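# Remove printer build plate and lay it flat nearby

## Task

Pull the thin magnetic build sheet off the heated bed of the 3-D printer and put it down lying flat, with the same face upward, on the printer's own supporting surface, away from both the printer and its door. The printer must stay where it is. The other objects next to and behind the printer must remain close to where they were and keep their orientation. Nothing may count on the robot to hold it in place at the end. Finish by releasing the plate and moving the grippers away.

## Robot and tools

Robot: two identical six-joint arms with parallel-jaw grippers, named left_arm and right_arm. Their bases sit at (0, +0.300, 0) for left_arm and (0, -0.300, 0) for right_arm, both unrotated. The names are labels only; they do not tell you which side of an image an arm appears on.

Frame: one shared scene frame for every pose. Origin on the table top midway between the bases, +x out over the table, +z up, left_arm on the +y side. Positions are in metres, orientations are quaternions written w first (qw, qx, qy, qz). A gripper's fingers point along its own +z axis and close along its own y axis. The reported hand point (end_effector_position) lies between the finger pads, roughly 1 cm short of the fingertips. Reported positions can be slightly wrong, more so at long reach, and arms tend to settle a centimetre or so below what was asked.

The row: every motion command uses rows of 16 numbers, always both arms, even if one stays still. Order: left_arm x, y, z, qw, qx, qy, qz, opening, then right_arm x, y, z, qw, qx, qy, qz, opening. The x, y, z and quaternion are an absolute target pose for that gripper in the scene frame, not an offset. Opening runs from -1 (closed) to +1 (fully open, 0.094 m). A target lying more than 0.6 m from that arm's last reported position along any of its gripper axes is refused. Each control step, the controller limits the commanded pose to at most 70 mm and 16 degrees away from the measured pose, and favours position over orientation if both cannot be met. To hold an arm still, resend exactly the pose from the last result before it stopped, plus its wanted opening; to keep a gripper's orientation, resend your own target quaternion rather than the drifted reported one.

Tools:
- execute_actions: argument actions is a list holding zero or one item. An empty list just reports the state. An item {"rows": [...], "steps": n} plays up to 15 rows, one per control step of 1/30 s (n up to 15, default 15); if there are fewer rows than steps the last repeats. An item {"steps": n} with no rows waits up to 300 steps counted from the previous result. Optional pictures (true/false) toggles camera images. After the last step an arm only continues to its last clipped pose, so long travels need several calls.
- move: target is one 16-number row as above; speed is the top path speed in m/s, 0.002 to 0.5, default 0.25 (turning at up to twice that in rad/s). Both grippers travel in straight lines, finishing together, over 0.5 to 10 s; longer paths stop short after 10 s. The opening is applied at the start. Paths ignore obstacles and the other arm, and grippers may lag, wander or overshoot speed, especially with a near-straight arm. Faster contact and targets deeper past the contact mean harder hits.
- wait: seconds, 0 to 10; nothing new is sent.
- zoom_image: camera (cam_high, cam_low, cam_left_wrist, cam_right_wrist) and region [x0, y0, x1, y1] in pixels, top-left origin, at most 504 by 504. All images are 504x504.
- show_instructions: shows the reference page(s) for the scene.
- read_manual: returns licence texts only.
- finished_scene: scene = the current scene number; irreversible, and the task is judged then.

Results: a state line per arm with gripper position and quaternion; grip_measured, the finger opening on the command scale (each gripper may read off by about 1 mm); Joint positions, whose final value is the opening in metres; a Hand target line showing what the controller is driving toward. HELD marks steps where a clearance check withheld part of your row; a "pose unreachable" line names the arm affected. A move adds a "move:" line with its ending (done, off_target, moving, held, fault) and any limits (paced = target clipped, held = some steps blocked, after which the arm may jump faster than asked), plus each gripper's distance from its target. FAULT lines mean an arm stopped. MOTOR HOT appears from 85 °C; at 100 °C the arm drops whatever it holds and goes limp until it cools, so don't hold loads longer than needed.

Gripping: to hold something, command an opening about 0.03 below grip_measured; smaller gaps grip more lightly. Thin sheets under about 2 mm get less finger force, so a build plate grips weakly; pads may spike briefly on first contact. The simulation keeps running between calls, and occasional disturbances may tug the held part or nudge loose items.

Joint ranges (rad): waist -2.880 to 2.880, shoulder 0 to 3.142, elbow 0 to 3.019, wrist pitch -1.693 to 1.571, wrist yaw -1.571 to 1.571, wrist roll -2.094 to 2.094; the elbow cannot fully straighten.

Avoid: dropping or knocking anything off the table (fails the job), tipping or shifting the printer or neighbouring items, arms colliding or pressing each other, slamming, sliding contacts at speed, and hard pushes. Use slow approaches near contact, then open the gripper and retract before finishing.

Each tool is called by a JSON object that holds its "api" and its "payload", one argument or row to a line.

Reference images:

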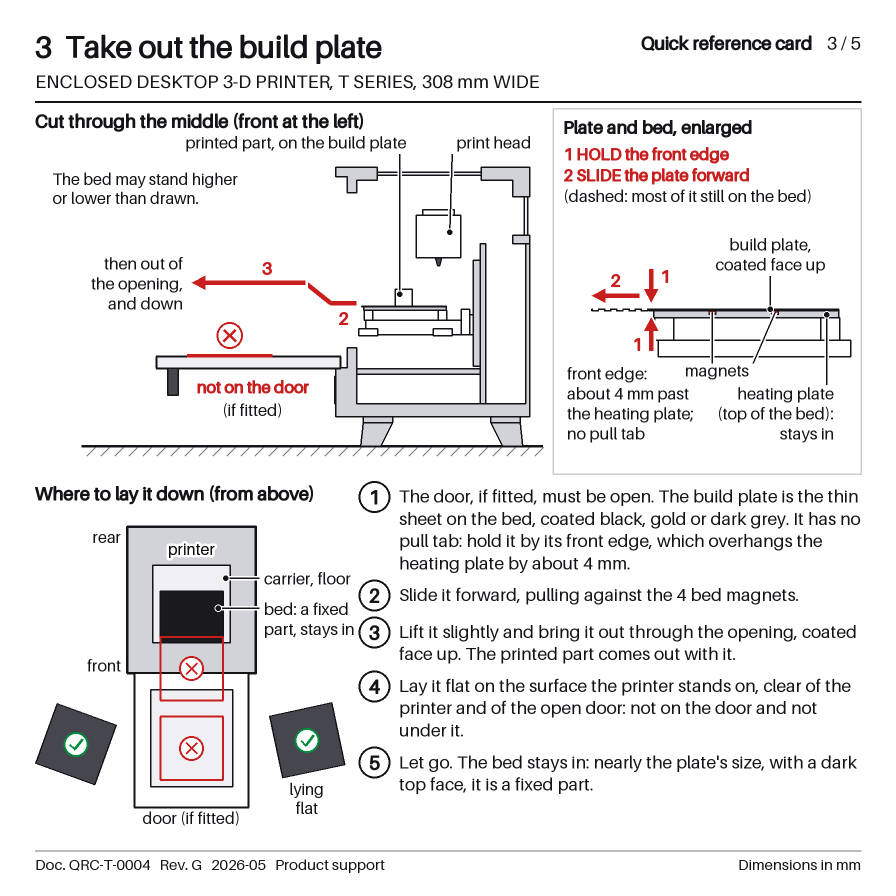

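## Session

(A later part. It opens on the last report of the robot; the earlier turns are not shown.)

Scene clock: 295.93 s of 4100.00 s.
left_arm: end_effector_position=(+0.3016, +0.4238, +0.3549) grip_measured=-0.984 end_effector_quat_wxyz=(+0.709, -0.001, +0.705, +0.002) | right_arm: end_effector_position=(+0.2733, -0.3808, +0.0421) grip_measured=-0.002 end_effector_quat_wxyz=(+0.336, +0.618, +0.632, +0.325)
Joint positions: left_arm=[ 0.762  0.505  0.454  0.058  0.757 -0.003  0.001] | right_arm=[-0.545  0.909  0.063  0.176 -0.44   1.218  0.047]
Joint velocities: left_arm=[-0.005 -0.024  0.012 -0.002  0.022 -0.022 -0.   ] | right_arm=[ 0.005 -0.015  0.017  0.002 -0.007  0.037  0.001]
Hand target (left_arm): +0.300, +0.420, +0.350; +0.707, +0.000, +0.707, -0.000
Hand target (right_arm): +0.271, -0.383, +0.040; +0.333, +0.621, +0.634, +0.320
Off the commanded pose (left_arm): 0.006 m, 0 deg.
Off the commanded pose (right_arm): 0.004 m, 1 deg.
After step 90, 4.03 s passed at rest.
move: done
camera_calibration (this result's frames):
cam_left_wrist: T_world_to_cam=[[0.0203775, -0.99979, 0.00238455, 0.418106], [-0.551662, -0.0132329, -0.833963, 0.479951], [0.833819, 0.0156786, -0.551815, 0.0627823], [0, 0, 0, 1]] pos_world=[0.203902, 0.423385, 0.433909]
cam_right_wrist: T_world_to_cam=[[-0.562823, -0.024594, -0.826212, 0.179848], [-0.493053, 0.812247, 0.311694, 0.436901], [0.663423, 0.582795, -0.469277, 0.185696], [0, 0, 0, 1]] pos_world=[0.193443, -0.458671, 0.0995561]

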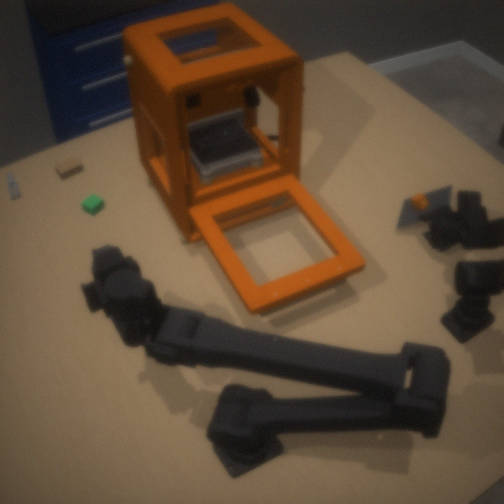

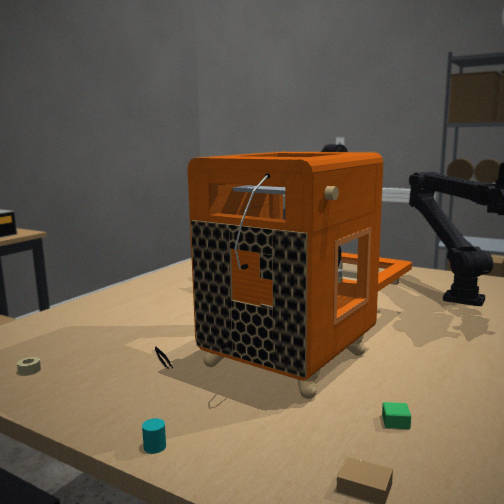

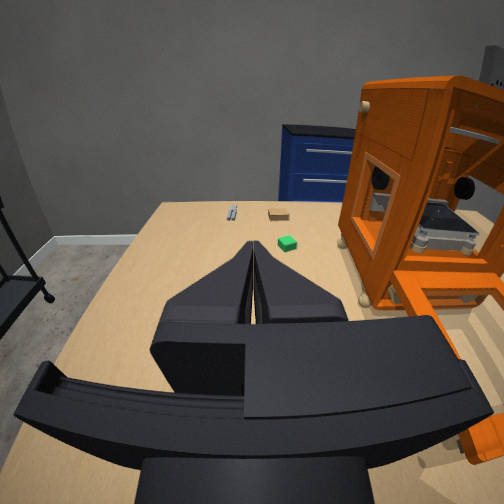

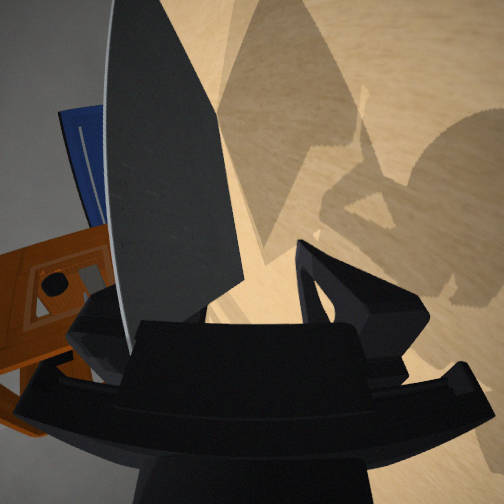

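{"api": "move", "payload": {
  "target": [0.30,0.42,0.35,0.707,0,0.707,0,-1,0.21,-0.383,0.05,0.333,0.62,0.634,0.319,0.0],
  "speed": 0.05
}}

{"api": "zoom_image", "payload": {
  "camera": "cam_high",
  "region": [360,150,504,290]
}}

Scene clock: 302.57 s of 4100.00 s.
left_arm: end_effector_position=(+0.3016, +0.4238, +0.3549) grip_measured=-0.984 end_effector_quat_wxyz=(+0.709, -0.001, +0.705, +0.002) | right_arm: end_effector_position=(+0.2129, -0.3804, +0.0473) grip_measured=-0.002 end_effector_quat_wxyz=(+0.331, +0.621, +0.631, +0.326)
Joint positions: left_arm=[ 0.762  0.505  0.454  0.058  0.757 -0.003  0.001] | right_arm=[-0.839  0.426  0.021 -0.397 -0.658  0.99   0.047]
Joint velocities: left_arm=[-0.005 -0.005  0.007 -0.012  0.081 -0.007 -0.001] | right_arm=[-0.015 -0.015  0.027 -0.012  0.007 -0.007  0.   ]
Hand target (left_arm): +0.300, +0.420, +0.350; +0.707, +0.000, +0.707, -0.000
Hand target (right_arm): +0.212, -0.383, +0.050; +0.334, +0.620, +0.633, +0.322
Off the commanded pose (left_arm): 0.006 m, 0 deg.
Off the commanded pose (right_arm): 0.005 m, 1 deg.
After step 90, 1.90 s passed at rest.
move: done
camera_calibration (this result's frames):
cam_left_wrist: T_world_to_cam=[[0.0203775, -0.99979, 0.00238455, 0.418106], [-0.551662, -0.0132329, -0.833963, 0.479951], [0.833819, 0.0156786, -0.551815, 0.0627823], [0, 0, 0, 1]] pos_world=[0.203902, 0.423385, 0.433909]
cam_right_wrist: T_world_to_cam=[[-0.568787, -0.0163718, -0.822322, 0.154444], [-0.489124, 0.810529, 0.322182, 0.403139], [0.661241, 0.58547, -0.469026, 0.229466], [0, 0, 0, 1]] pos_world=[0.133298, -0.458572, 0.104744]

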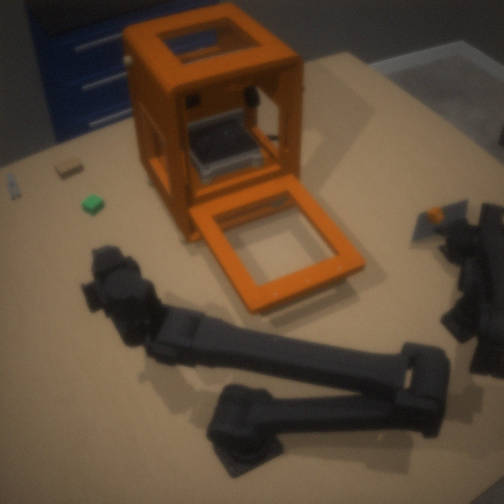

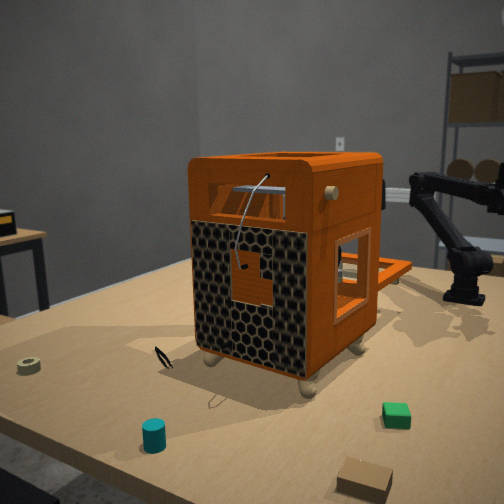

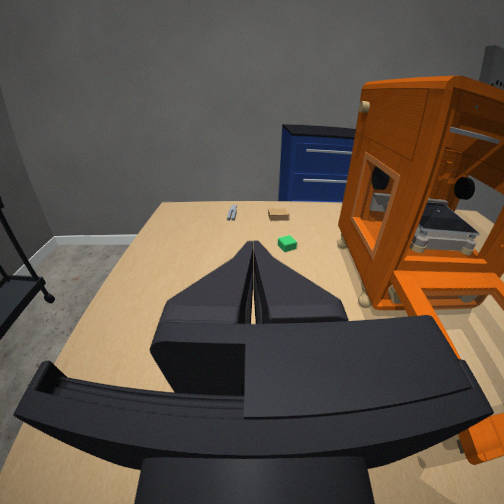

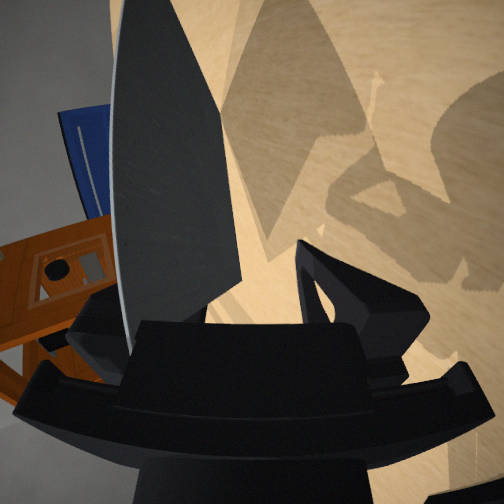

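Region (360, 150, 504, 290) of cam_high's 504x504 image, scaled by 3.500, with more detail than that image has; it fills the top 490 rows of this view, and the rest is white.

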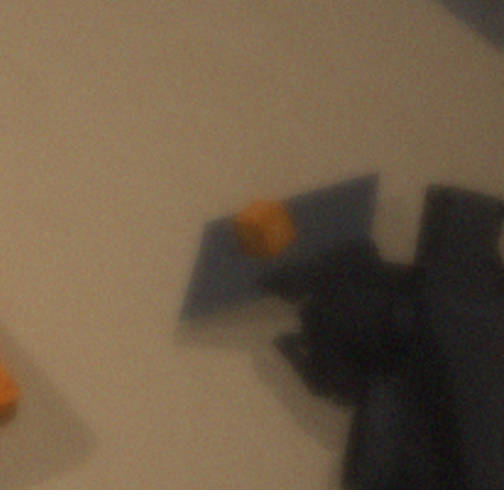

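{"api": "move", "payload": {
  "target": [0.42,0.0,0.15,0.664,-0.242,0.664,0.242,-1,0.24,-0.383,0.05,0.333,0.62,0.634,0.319,0.6],
  "speed": 0.2
}}

Scene clock: 310.67 s of 4100.00 s.
left_arm: end_effector_position=(+0.4172, +0.0220, +0.1814) grip_measured=-0.984 end_effector_quat_wxyz=(+0.676, -0.231, +0.668, +0.206) | right_arm: end_effector_position=(+0.2280, -0.3777, +0.0374) grip_measured=+0.598 end_effector_quat_wxyz=(+0.324, +0.624, +0.638, +0.314)
Joint positions: left_arm=[-0.937  1.778  0.853  0.916 -1.565 -0.046  0.001] | right_arm=[-0.706  0.577  0.016 -0.205 -0.546  1.079  0.075]
Joint velocities: left_arm=[ 0.005 -0.005  0.012  0.012  0.037  0.007  0.001] | right_arm=[-0.015  0.005 -0.002  0.012 -0.007 -0.037  0.001]
Hand target (left_arm): +0.418, +0.005, +0.151; +0.673, -0.207, +0.676, +0.216
Hand target (right_arm): +0.237, -0.383, +0.051; +0.333, +0.620, +0.635, +0.318
Off the commanded pose (left_arm): 0.038 m, 5 deg.
Off the commanded pose (right_arm): 0.018 m, 1 deg.
joint sent to its limit (left arm) — the command would take joint 5 (wrist yaw) past its lower limit, so that joint was sent only as far as its limit.
After step 90, 2.37 s passed at rest.
move: off_target (left_arm, right_arm)
camera_calibration (this result's frames):
cam_left_wrist: T_world_to_cam=[[0.600591, -0.798466, 0.0417505, -0.239156], [-0.424035, -0.36235, -0.829998, 0.347369], [0.677853, 0.480785, -0.556202, -0.0674146], [0, 0, 0, 1]] pos_world=[0.336629, -0.0326766, 0.260804]
cam_right_wrist: T_world_to_cam=[[-0.59294, -0.0243622, -0.804878, 0.156714], [-0.480596, 0.812706, 0.329448, 0.410223], [0.646103, 0.582164, -0.493594, 0.216396], [0, 0, 0, 1]] pos_world=[0.150259, -0.455551, 0.0978004]

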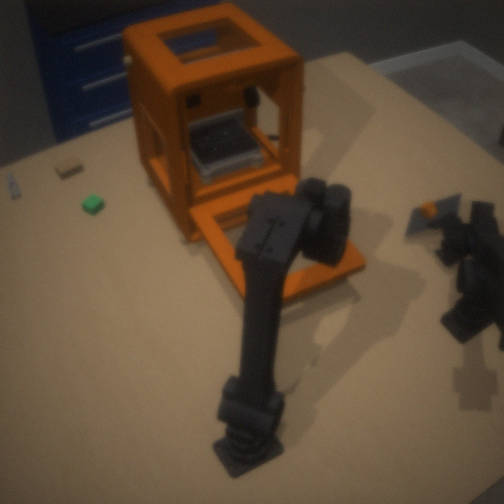

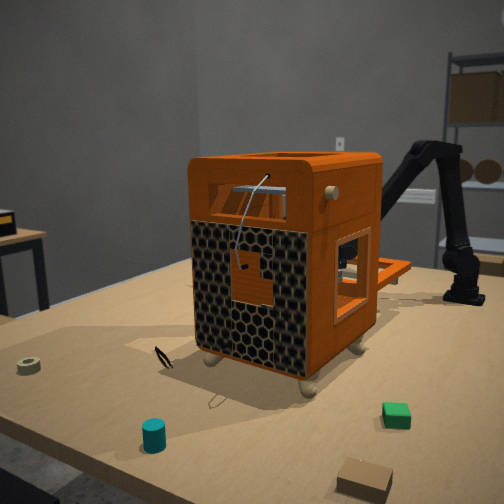

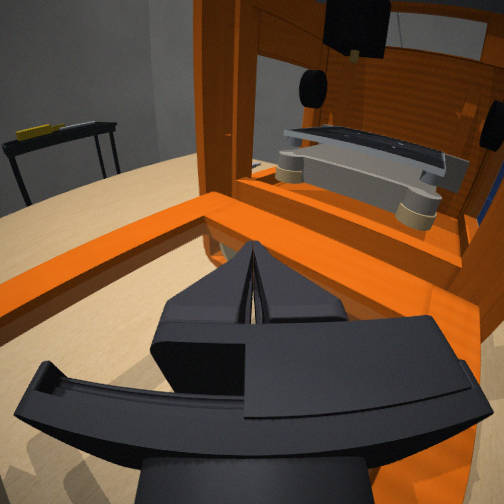

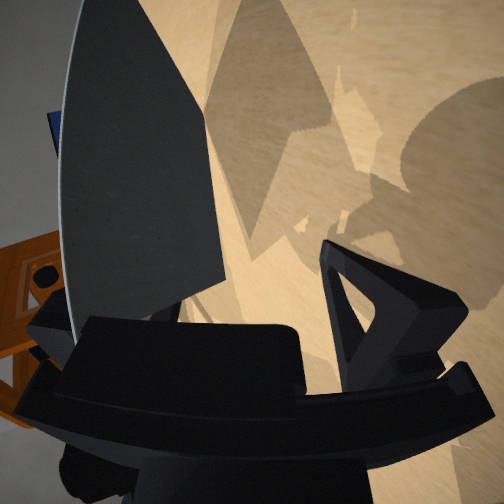

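{"api": "move", "payload": {
  "target": [0.35,0.2,0.25,0.707,0,0.707,0,-1,0.19,-0.378,0.075,0.324,0.624,0.638,0.314,0.6],
  "speed": 0.3
}}

{"api": "zoom_image", "payload": {
  "camera": "cam_high",
  "region": [360,150,504,290]
}}

Scene clock: 318.33 s of 4100.00 s.
left_arm: end_effector_position=(+0.3490, +0.1970, +0.2550) grip_measured=-0.984 end_effector_quat_wxyz=(+0.712, -0.004, +0.702, -0.003) | right_arm: end_effector_position=(+0.1889, -0.3673, +0.0461) grip_measured=+0.598 end_effector_quat_wxyz=(+0.300, +0.637, +0.633, +0.323)
Joint positions: left_arm=[-0.526  0.788  0.25   0.555 -0.527 -0.     0.001] | right_arm=[-0.931  0.253  0.042 -0.725 -0.708  0.887  0.075]
Joint velocities: left_arm=[-0.015 -0.005 -0.007 -0.007  0.022 -0.095  0.   ] | right_arm=[-0.024 -0.015 -0.002 -0.042 -0.022 -0.037 -0.   ]
Hand target (left_arm): +0.349, +0.197, +0.250; +0.708, -0.001, +0.707, -0.001
Hand target (right_arm): +0.194, -0.378, +0.073; +0.325, +0.624, +0.637, +0.315
Off the commanded pose (left_arm): 0.006 m, 1 deg.
Off the commanded pose (right_arm): 0.031 m, 3 deg.
After step 90, 3.03 s passed at rest.
move: off_target (right_arm)
camera_calibration (this result's frames):
cam_left_wrist: T_world_to_cam=[[0.0172094, -0.999755, 0.0138936, 0.18875], [-0.54342, -0.0210166, -0.839198, 0.419707], [0.839285, 0.00689206, -0.543649, -0.030556], [0, 0, 0, 1]] pos_world=[0.250474, 0.197736, 0.332983]
cam_right_wrist: T_world_to_cam=[[-0.612474, 0.0196027, -0.790248, 0.159974], [-0.470951, 0.793859, 0.384698, 0.368798], [0.634887, 0.607785, -0.476986, 0.25066], [0, 0, 0, 1]] pos_world=[0.112525, -0.448257, 0.104105]

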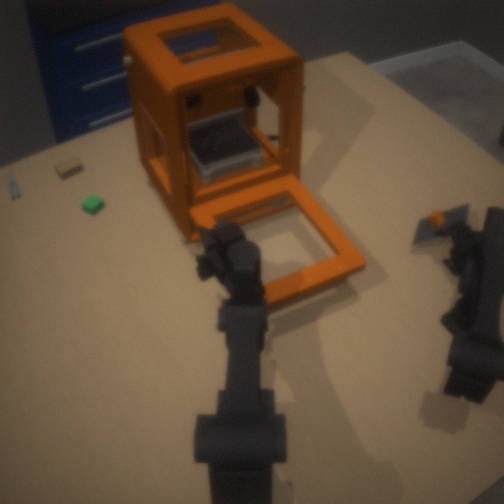

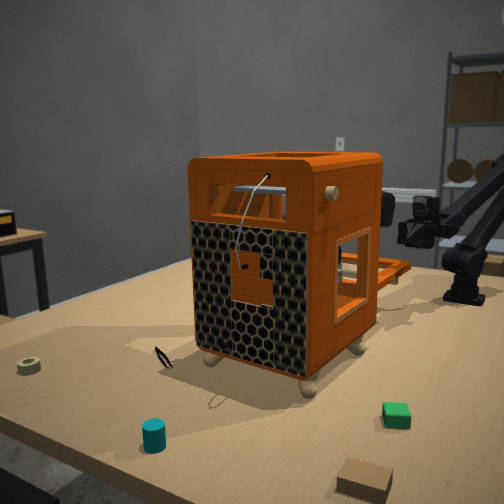

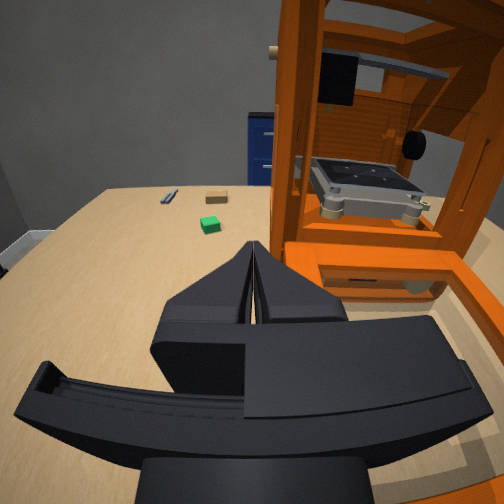

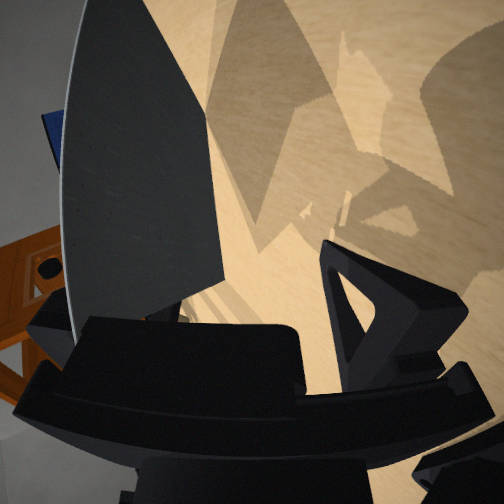

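Region (360, 150, 504, 290) of cam_high's 504x504 image, scaled by 3.500, with more detail than that image has; it fills the top 490 rows of this view, and the rest is white.

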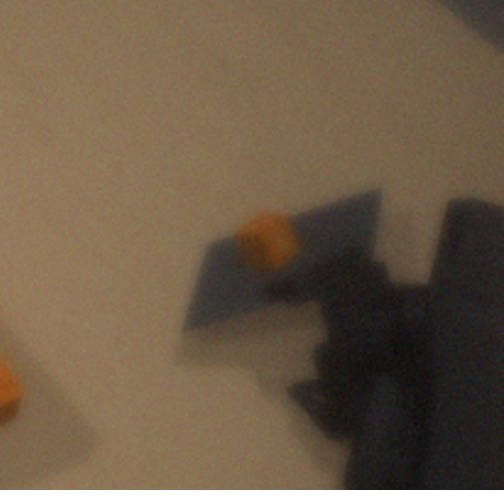

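{"api": "move", "payload": {
  "target": [0.38,0.05,0.2,0.65,-0.27,0.65,0.27,-1,0.30,-0.38,0.09,0.324,0.624,0.638,0.314,0.6],
  "speed": 0.1
}}

{"api": "zoom_image", "payload": {
  "camera": "cam_left_wrist",
  "region": [100,60,400,300]
}}

Scene clock: 326.87 s of 4100.00 s.
left_arm: end_effector_position=(+0.3745, +0.0680, +0.1943) grip_measured=-0.984 end_effector_quat_wxyz=(+0.670, -0.197, +0.679, +0.226) | right_arm: end_effector_position=(+0.2727, -0.3720, +0.0614) grip_measured=+0.598 end_effector_quat_wxyz=(+0.296, +0.637, +0.647, +0.298)
Joint positions: left_arm=[-0.954  1.606  0.672  0.866 -1.561 -0.024  0.001] | right_arm=[-0.475  0.743  0.152 -0.174 -0.364  1.237  0.075]
Joint velocities: left_arm=[-0.005  0.015 -0.002 -0.007 -0.051  0.037  0.001] | right_arm=[-0.024  0.005 -0.002  0.017 -0.081  0.007  0.   ]
Hand target (left_arm): +0.381, +0.053, +0.200; +0.675, -0.209, +0.676, +0.211
Hand target (right_arm): +0.294, -0.379, +0.091; +0.323, +0.624, +0.640, +0.311
Off the commanded pose (left_arm): 0.020 m, 11 deg.
Off the commanded pose (right_arm): 0.040 m, 4 deg.
joint sent to its limit (left arm) — the command would take joint 5 (wrist yaw) past its lower limit, so that joint was sent only as far as its limit.
After step 90, 1.27 s passed at rest.
move: off_target (left_arm, right_arm); limits=held; held on 1 of 128 steps (right_arm)
pose unreachable (right arm): on one or more control steps of this call this arm could not follow its commanded pose, so it was not sent that pose on those steps. It may still have moved: this result reports where it is.
cause: the commanded pose would bring two parts of the arm too close to each other (its shoulder (the part past joint 1) and its wrist (the part past joint 5), with joints 2 (shoulder) to 5 (wrist yaw) between them).
camera_calibration (this result's frames):
cam_left_wrist: T_world_to_cam=[[0.583162, -0.811451, -0.0383341, -0.154456], [-0.470178, -0.298667, -0.8305, 0.369728], [0.662461, 0.50234, -0.555697, -0.0491777], [0, 0, 0, 1]] pos_world=[0.296489, 0.00979578, 0.273811]
cam_right_wrist: T_world_to_cam=[[-0.647198, -0.0112153, -0.762239, 0.219709], [-0.457638, 0.805388, 0.376719, 0.407195], [0.609673, 0.592642, -0.526378, 0.211854], [0, 0, 0, 1]] pos_world=[0.199381, -0.451039, 0.125588]

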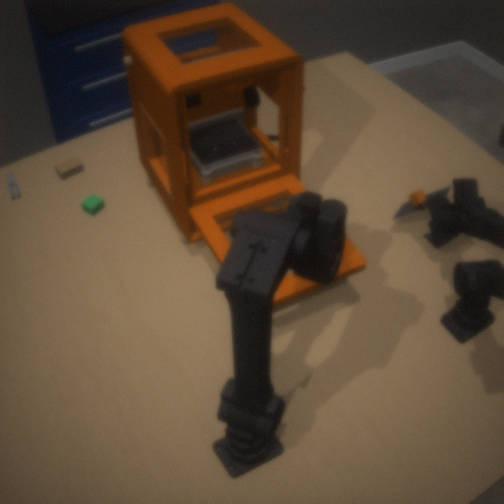

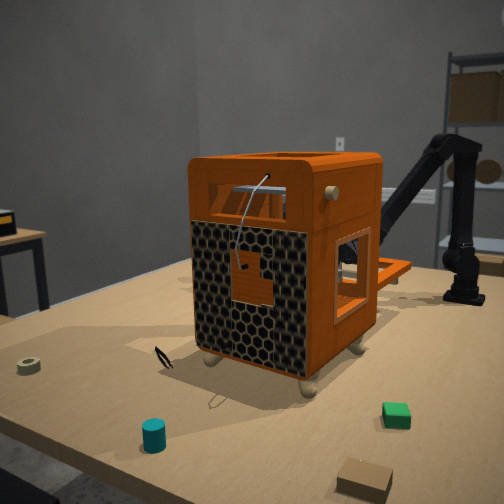

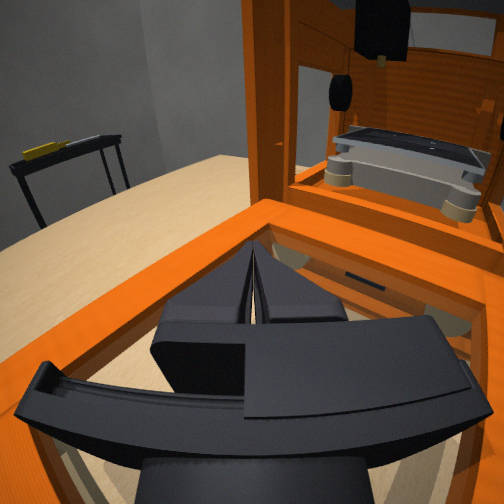

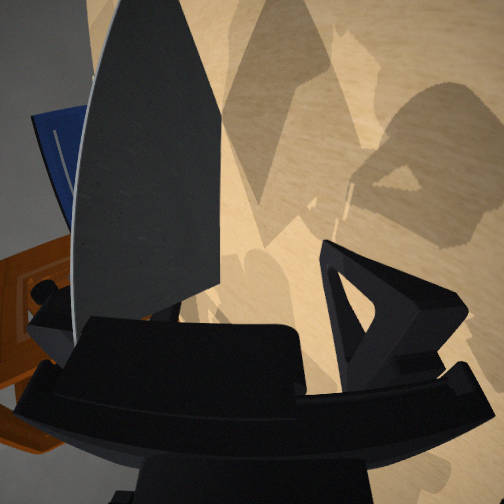

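Region (100, 60, 400, 300) of cam_left_wrist's 504x504 image, scaled by 1.680, with more detail than that image has; it fills the top 403 rows of this view, and the rest is white.

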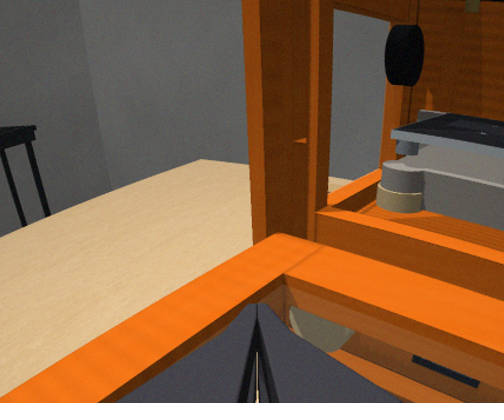

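{"api": "move", "payload": {
  "target": [0.30,0.42,0.35,0.707,0,0.707,0,-1,0.28,-0.38,0.07,0.183,0.683,0.683,0.183,0.6],
  "speed": 0.1
}}

{"api": "zoom_image", "payload": {
  "camera": "cam_high",
  "region": [360,150,504,290]
}}

Scene clock: 335.50 s of 4100.00 s.
left_arm: end_effector_position=(+0.2955, +0.4142, +0.3094) grip_measured=-0.984 end_effector_quat_wxyz=(+0.688, -0.020, +0.725, -0.018) | right_arm: end_effector_position=(+0.2768, -0.3804, +0.0704) grip_measured=+0.599 end_effector_quat_wxyz=(+0.197, +0.683, +0.677, +0.190)
Joint positions: left_arm=[ 0.747  0.467  0.368  0.026  0.745 -0.005  0.001] | right_arm=[-0.395  0.872  0.371 -0.547 -0.192  1.235  0.075]
Joint velocities: left_arm=[-0.015 -0.015 -0.017 -0.002 -0.022  0.007  0.   ] | right_arm=[-0.005 -0.005  0.002  0.007 -0.022 -0.007 -0.   ]
Hand target (left_arm): +0.298, +0.417, +0.348; +0.708, -0.005, +0.706, -0.005
Hand target (right_arm): +0.279, -0.380, +0.071; +0.185, +0.684, +0.682, +0.181
Off the commanded pose (left_arm): 0.041 m, 4 deg.
Off the commanded pose (right_arm): 0.003 m, 2 deg.
After step 90, 1.37 s passed at rest.
move: off_target (left_arm)
camera_calibration (this result's frames):
cam_left_wrist: T_world_to_cam=[[0.0202868, -0.998125, 0.0577542, 0.390952], [-0.599396, -0.0583757, -0.798321, 0.460189], [0.800196, -0.0184223, -0.599456, 0.0817543], [0, 0, 0, 1]] pos_world=[0.202485, 0.418589, 0.393807]
cam_right_wrist: T_world_to_cam=[[-0.850658, 0.00449597, -0.525701, 0.27481], [-0.299629, 0.81751, 0.491834, 0.36522], [0.431977, 0.575897, -0.694074, 0.273695], [0, 0, 0, 1]] pos_world=[0.22497, -0.457427, 0.154805]

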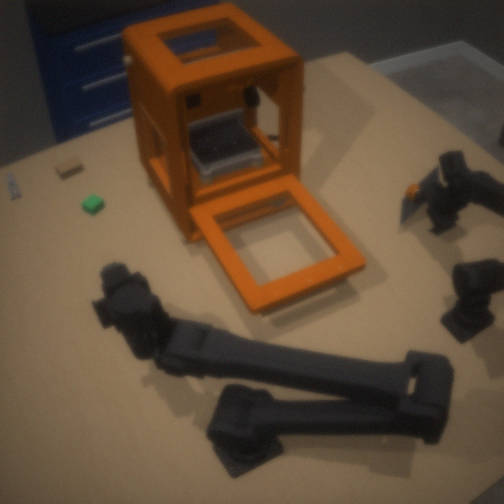

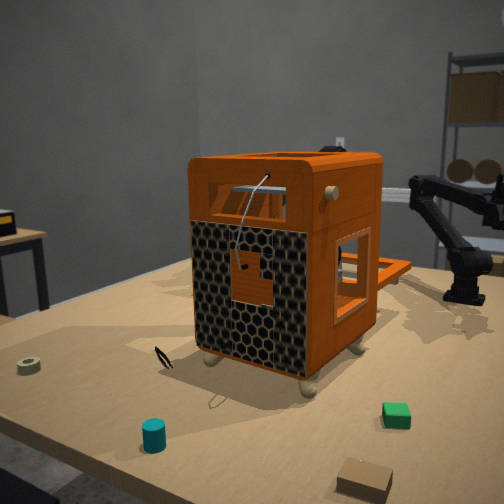

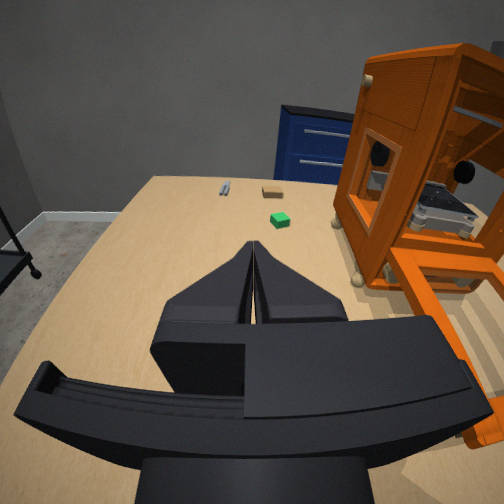

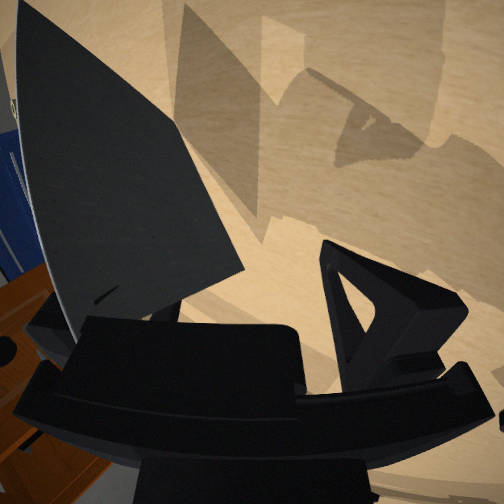

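Region (360, 150, 504, 290) of cam_high's 504x504 image, scaled by 3.500, with more detail than that image has; it fills the top 490 rows of this view, and the rest is white.

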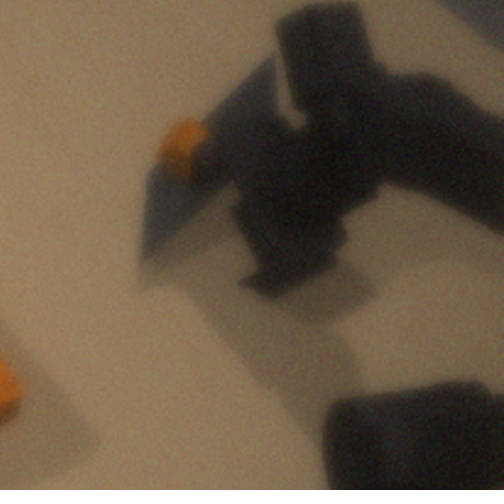

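{"api": "move", "payload": {
  "target": [0.30,0.42,0.35,0.707,0,0.707,0,-1,0.27,-0.38,0.075,0.39,0.59,0.59,0.39,0.6],
  "speed": 0.1
}}

{"api": "zoom_image", "payload": {
  "camera": "cam_right_wrist",
  "region": [0,150,300,400]
}}

Scene clock: 343.83 s of 4100.00 s.
left_arm: end_effector_position=(+0.2952, +0.4133, +0.3095) grip_measured=-0.984 end_effector_quat_wxyz=(+0.688, -0.018, +0.725, -0.021) | right_arm: end_effector_position=(+0.2679, -0.3740, +0.0657) grip_measured=+0.599 end_effector_quat_wxyz=(+0.374, +0.591, +0.599, +0.390)
Joint positions: left_arm=[ 0.749  0.467  0.368  0.027  0.754 -0.006  0.001] | right_arm=[-0.61   0.81  -0.004  0.296 -0.573  1.286  0.075]
Joint velocities: left_arm=[-0.005 -0.015 -0.022 -0.002 -0.007 -0.007 -0.001] | right_arm=[ 0.005 -0.005 -0.017 -0.007 -0.007 -0.037  0.001]
Hand target (left_arm): +0.298, +0.419, +0.349; +0.707, -0.000, +0.707, +0.001
Hand target (right_arm): +0.272, -0.380, +0.074; +0.386, +0.588, +0.591, +0.394
Off the commanded pose (left_arm): 0.041 m, 4 deg.
Off the commanded pose (right_arm): 0.011 m, 2 deg.
After step 90, 1.83 s passed at rest.
move: off_target (left_arm, right_arm)
camera_calibration (this result's frames):
cam_left_wrist: T_world_to_cam=[[0.013094, -0.998163, 0.0591531, 0.391699], [-0.599207, -0.0551924, -0.798689, 0.458847], [0.800487, -0.0249869, -0.598829, 0.0844683], [0, 0, 0, 1]] pos_world=[0.2022, 0.418415, 0.393888]
cam_right_wrist: T_world_to_cam=[[-0.416371, 0.00295652, -0.90919, 0.173074], [-0.551051, 0.794574, 0.254942, 0.434004], [0.723173, 0.60716, -0.329208, 0.180307], [0, 0, 0, 1]] pos_world=[0.180828, -0.454835, 0.10607]

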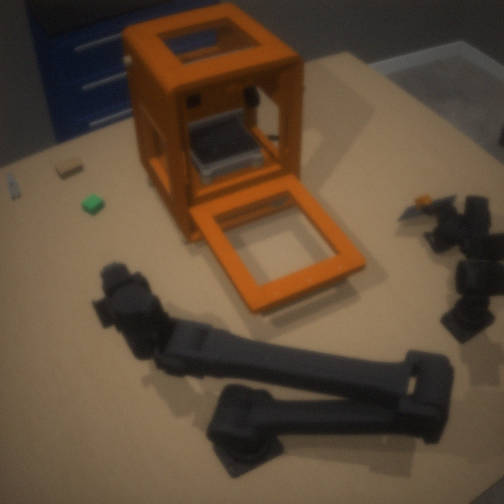

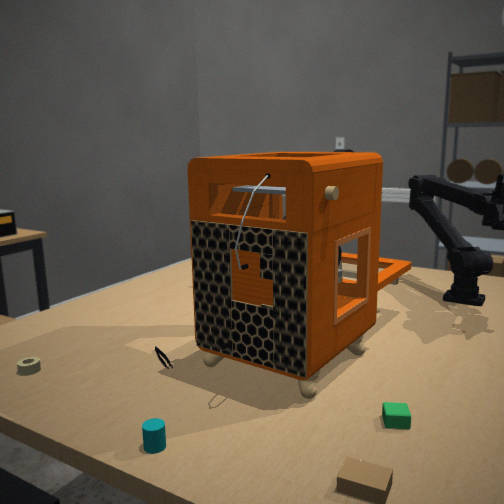

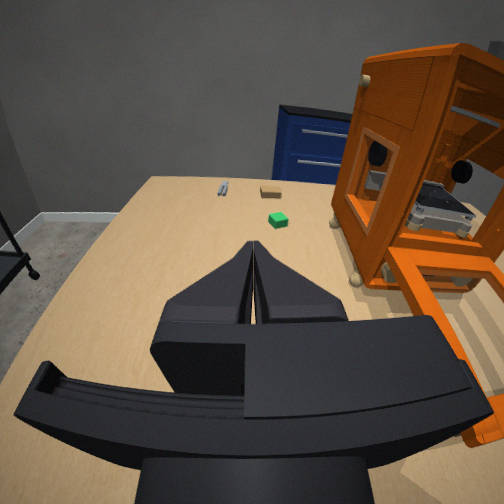

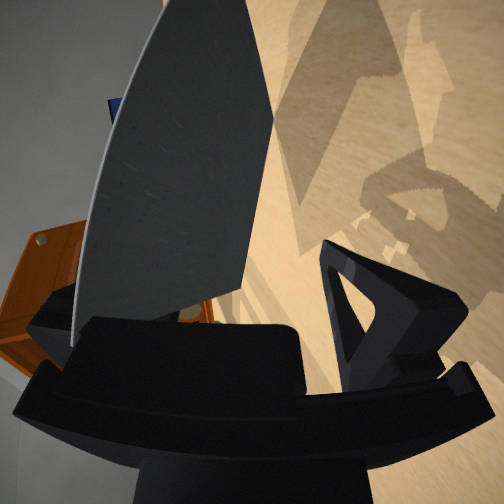

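Region (0, 150, 300, 400) of cam_right_wrist's 504x504 image, scaled by 1.680, with more detail than that image has.

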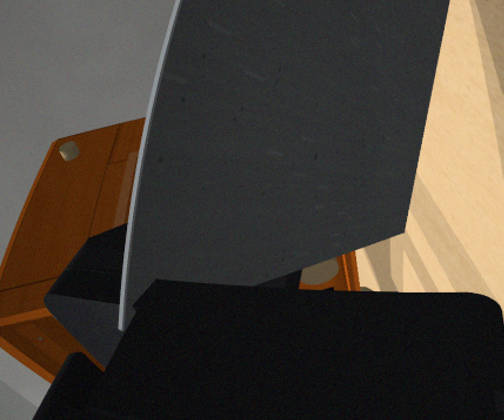

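{"api": "move", "payload": {
  "target": [0.30,0.42,0.35,0.707,0,0.707,0,-1,0.20,-0.38,0.055,0.15,0.69,0.69,0.15,0.6],
  "speed": 0.15
}}

Scene clock: 351.17 s of 4100.00 s.
left_arm: end_effector_position=(+0.2952, +0.4132, +0.3095) grip_measured=-0.984 end_effector_quat_wxyz=(+0.688, -0.018, +0.725, -0.021) | right_arm: end_effector_position=(+0.1836, -0.3723, +0.0333) grip_measured=+0.599 end_effector_quat_wxyz=(+0.134, +0.707, +0.679, +0.144)
Joint positions: left_arm=[ 0.749  0.467  0.368  0.027  0.755 -0.006  0.001] | right_arm=[-0.556  0.661  0.243 -0.814 -0.21   1.092  0.075]
Joint velocities: left_arm=[-0.005 -0.005 -0.007  0.012 -0.007  0.051  0.001] | right_arm=[-0.015 -0.005  0.022 -0.012  0.022  0.095  0.   ]
Hand target (left_arm): +0.298, +0.419, +0.349; +0.707, -0.000, +0.707, +0.000
Hand target (right_arm): +0.199, -0.380, +0.055; +0.154, +0.694, +0.687, +0.147
Off the commanded pose (left_arm): 0.041 m, 4 deg.
Off the commanded pose (right_arm): 0.028 m, 3 deg.
After step 90, 1.60 s passed at rest.
move: off_target (left_arm, right_arm)
camera_calibration (this result's frames):
cam_left_wrist: T_world_to_cam=[[0.0127131, -0.998167, 0.0591735, 0.391741], [-0.599213, -0.0549805, -0.7987, 0.458763], [0.800489, -0.0253035, -0.598813, 0.0845943], [0, 0, 0, 1]] pos_world=[0.2022, 0.418386, 0.39389]
cam_right_wrist: T_world_to_cam=[[-0.9219, 0.0418593, -0.385161, 0.198277], [-0.196556, 0.806172, 0.558079, 0.323618], [0.333867, 0.590199, -0.734982, 0.308285], [0, 0, 0, 1]] pos_world=[0.143474, -0.451141, 0.122348]

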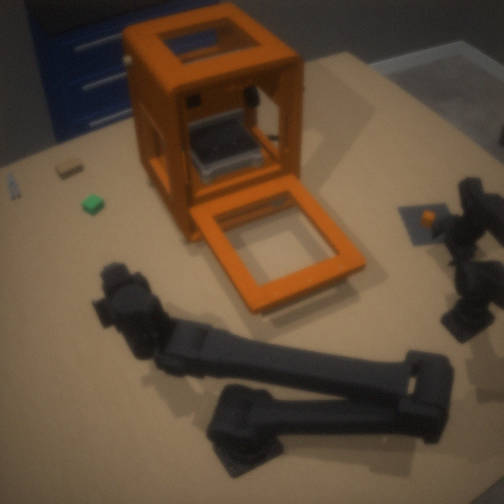

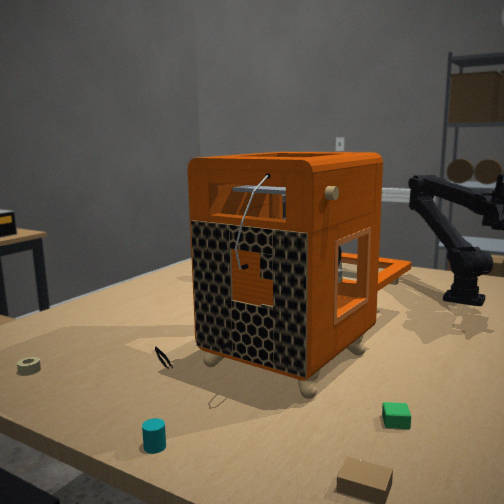

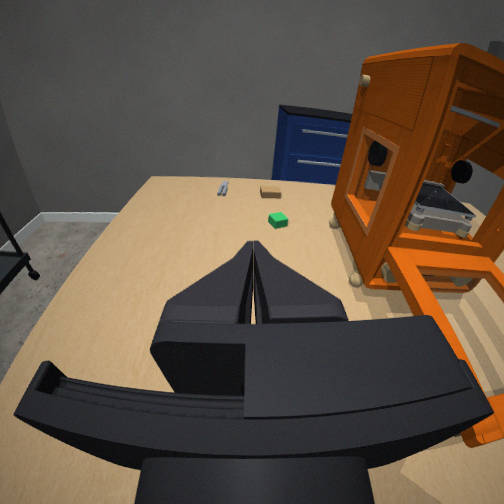

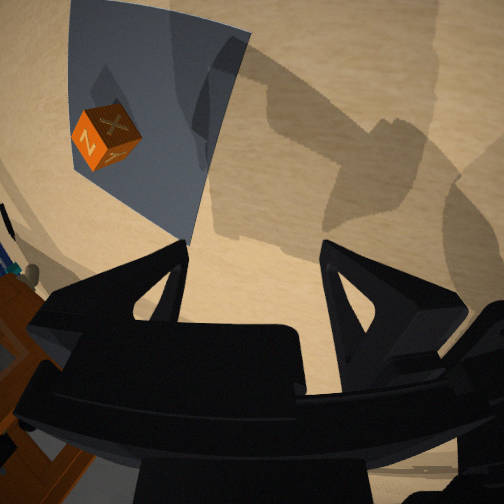

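Released and flat. Retreat.

{"api": "move", "payload": {
  "target": [0.30,0.42,0.35,0.707,0,0.707,0,-1,0.18,-0.38,0.2,0.15,0.69,0.69,0.15,0.6]
}}

{"api": "finished_scene", "payload": {
  "scene": 1
}}

Scene clock: 355.67 s of 4100.00 s.
left_arm: end_effector_position=(+0.2952, +0.4132, +0.3095) grip_measured=-0.984 end_effector_quat_wxyz=(+0.688, -0.018, +0.725, -0.021) | right_arm: end_effector_position=(+0.1768, -0.3748, +0.1793) grip_measured=+0.599 end_effector_quat_wxyz=(+0.131, +0.697, +0.689, +0.148)
Joint positions: left_arm=[ 0.749  0.467  0.368  0.027  0.755 -0.006  0.001] | right_arm=[-0.616  0.537  0.603 -1.319 -0.244  1.005  0.075]
Joint velocities: left_arm=[-0.024 -0.015 -0.007 -0.012 -0.037 -0.037 -0.001] | right_arm=[-0.015  0.005 -0.002  0.017 -0.022  0.037  0.003]
Hand target (left_arm): +0.298, +0.419, +0.349; +0.707, -0.000, +0.707, +0.000
Hand target (right_arm): +0.181, -0.380, +0.199; +0.150, +0.691, +0.691, +0.151
Off the commanded pose (left_arm): 0.041 m, 4 deg.
Off the commanded pose (right_arm): 0.022 m, 2 deg.
After step 90, 0.30 s passed at rest.
move: off_target (left_arm, right_arm)
camera_calibration (this result's frames):
cam_left_wrist: T_world_to_cam=[[0.0127131, -0.998167, 0.0591735, 0.391741], [-0.599213, -0.0549805, -0.7987, 0.458763], [0.800489, -0.0253035, -0.598813, 0.0845943], [0, 0, 0, 1]] pos_world=[0.2022, 0.418386, 0.39389]
cam_right_wrist: T_world_to_cam=[[-0.922032, 0.0154636, -0.386805, 0.238768], [-0.222039, 0.797373, 0.561155, 0.243414], [0.317105, 0.603289, -0.73177, 0.426622], [0, 0, 0, 1]] pos_world=[0.138915, -0.45516, 0.267953]

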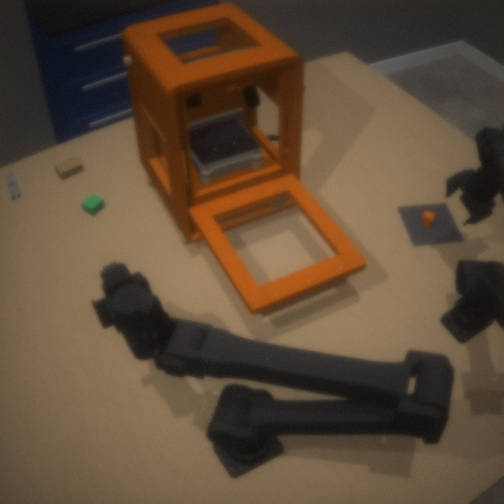

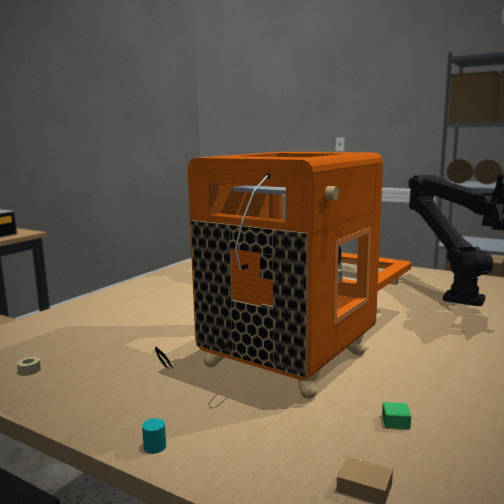

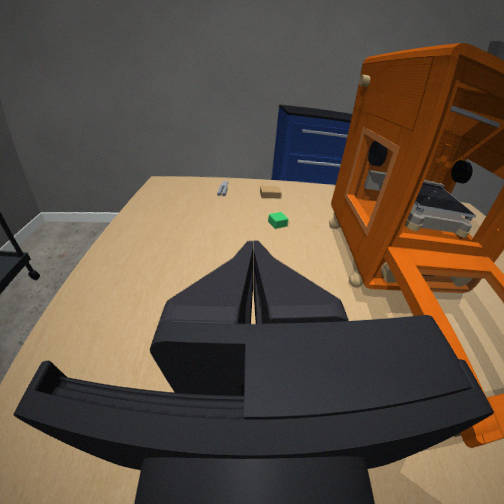

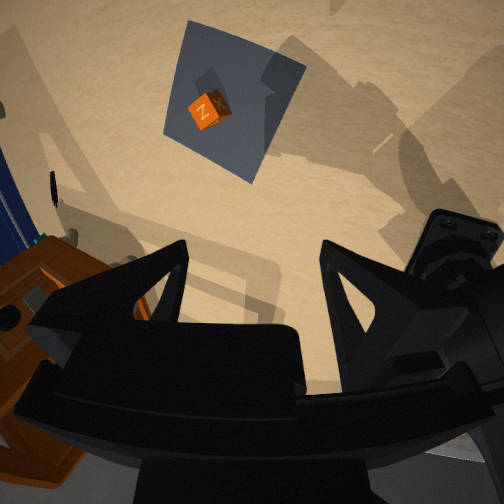

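The scene is finished: the task was done.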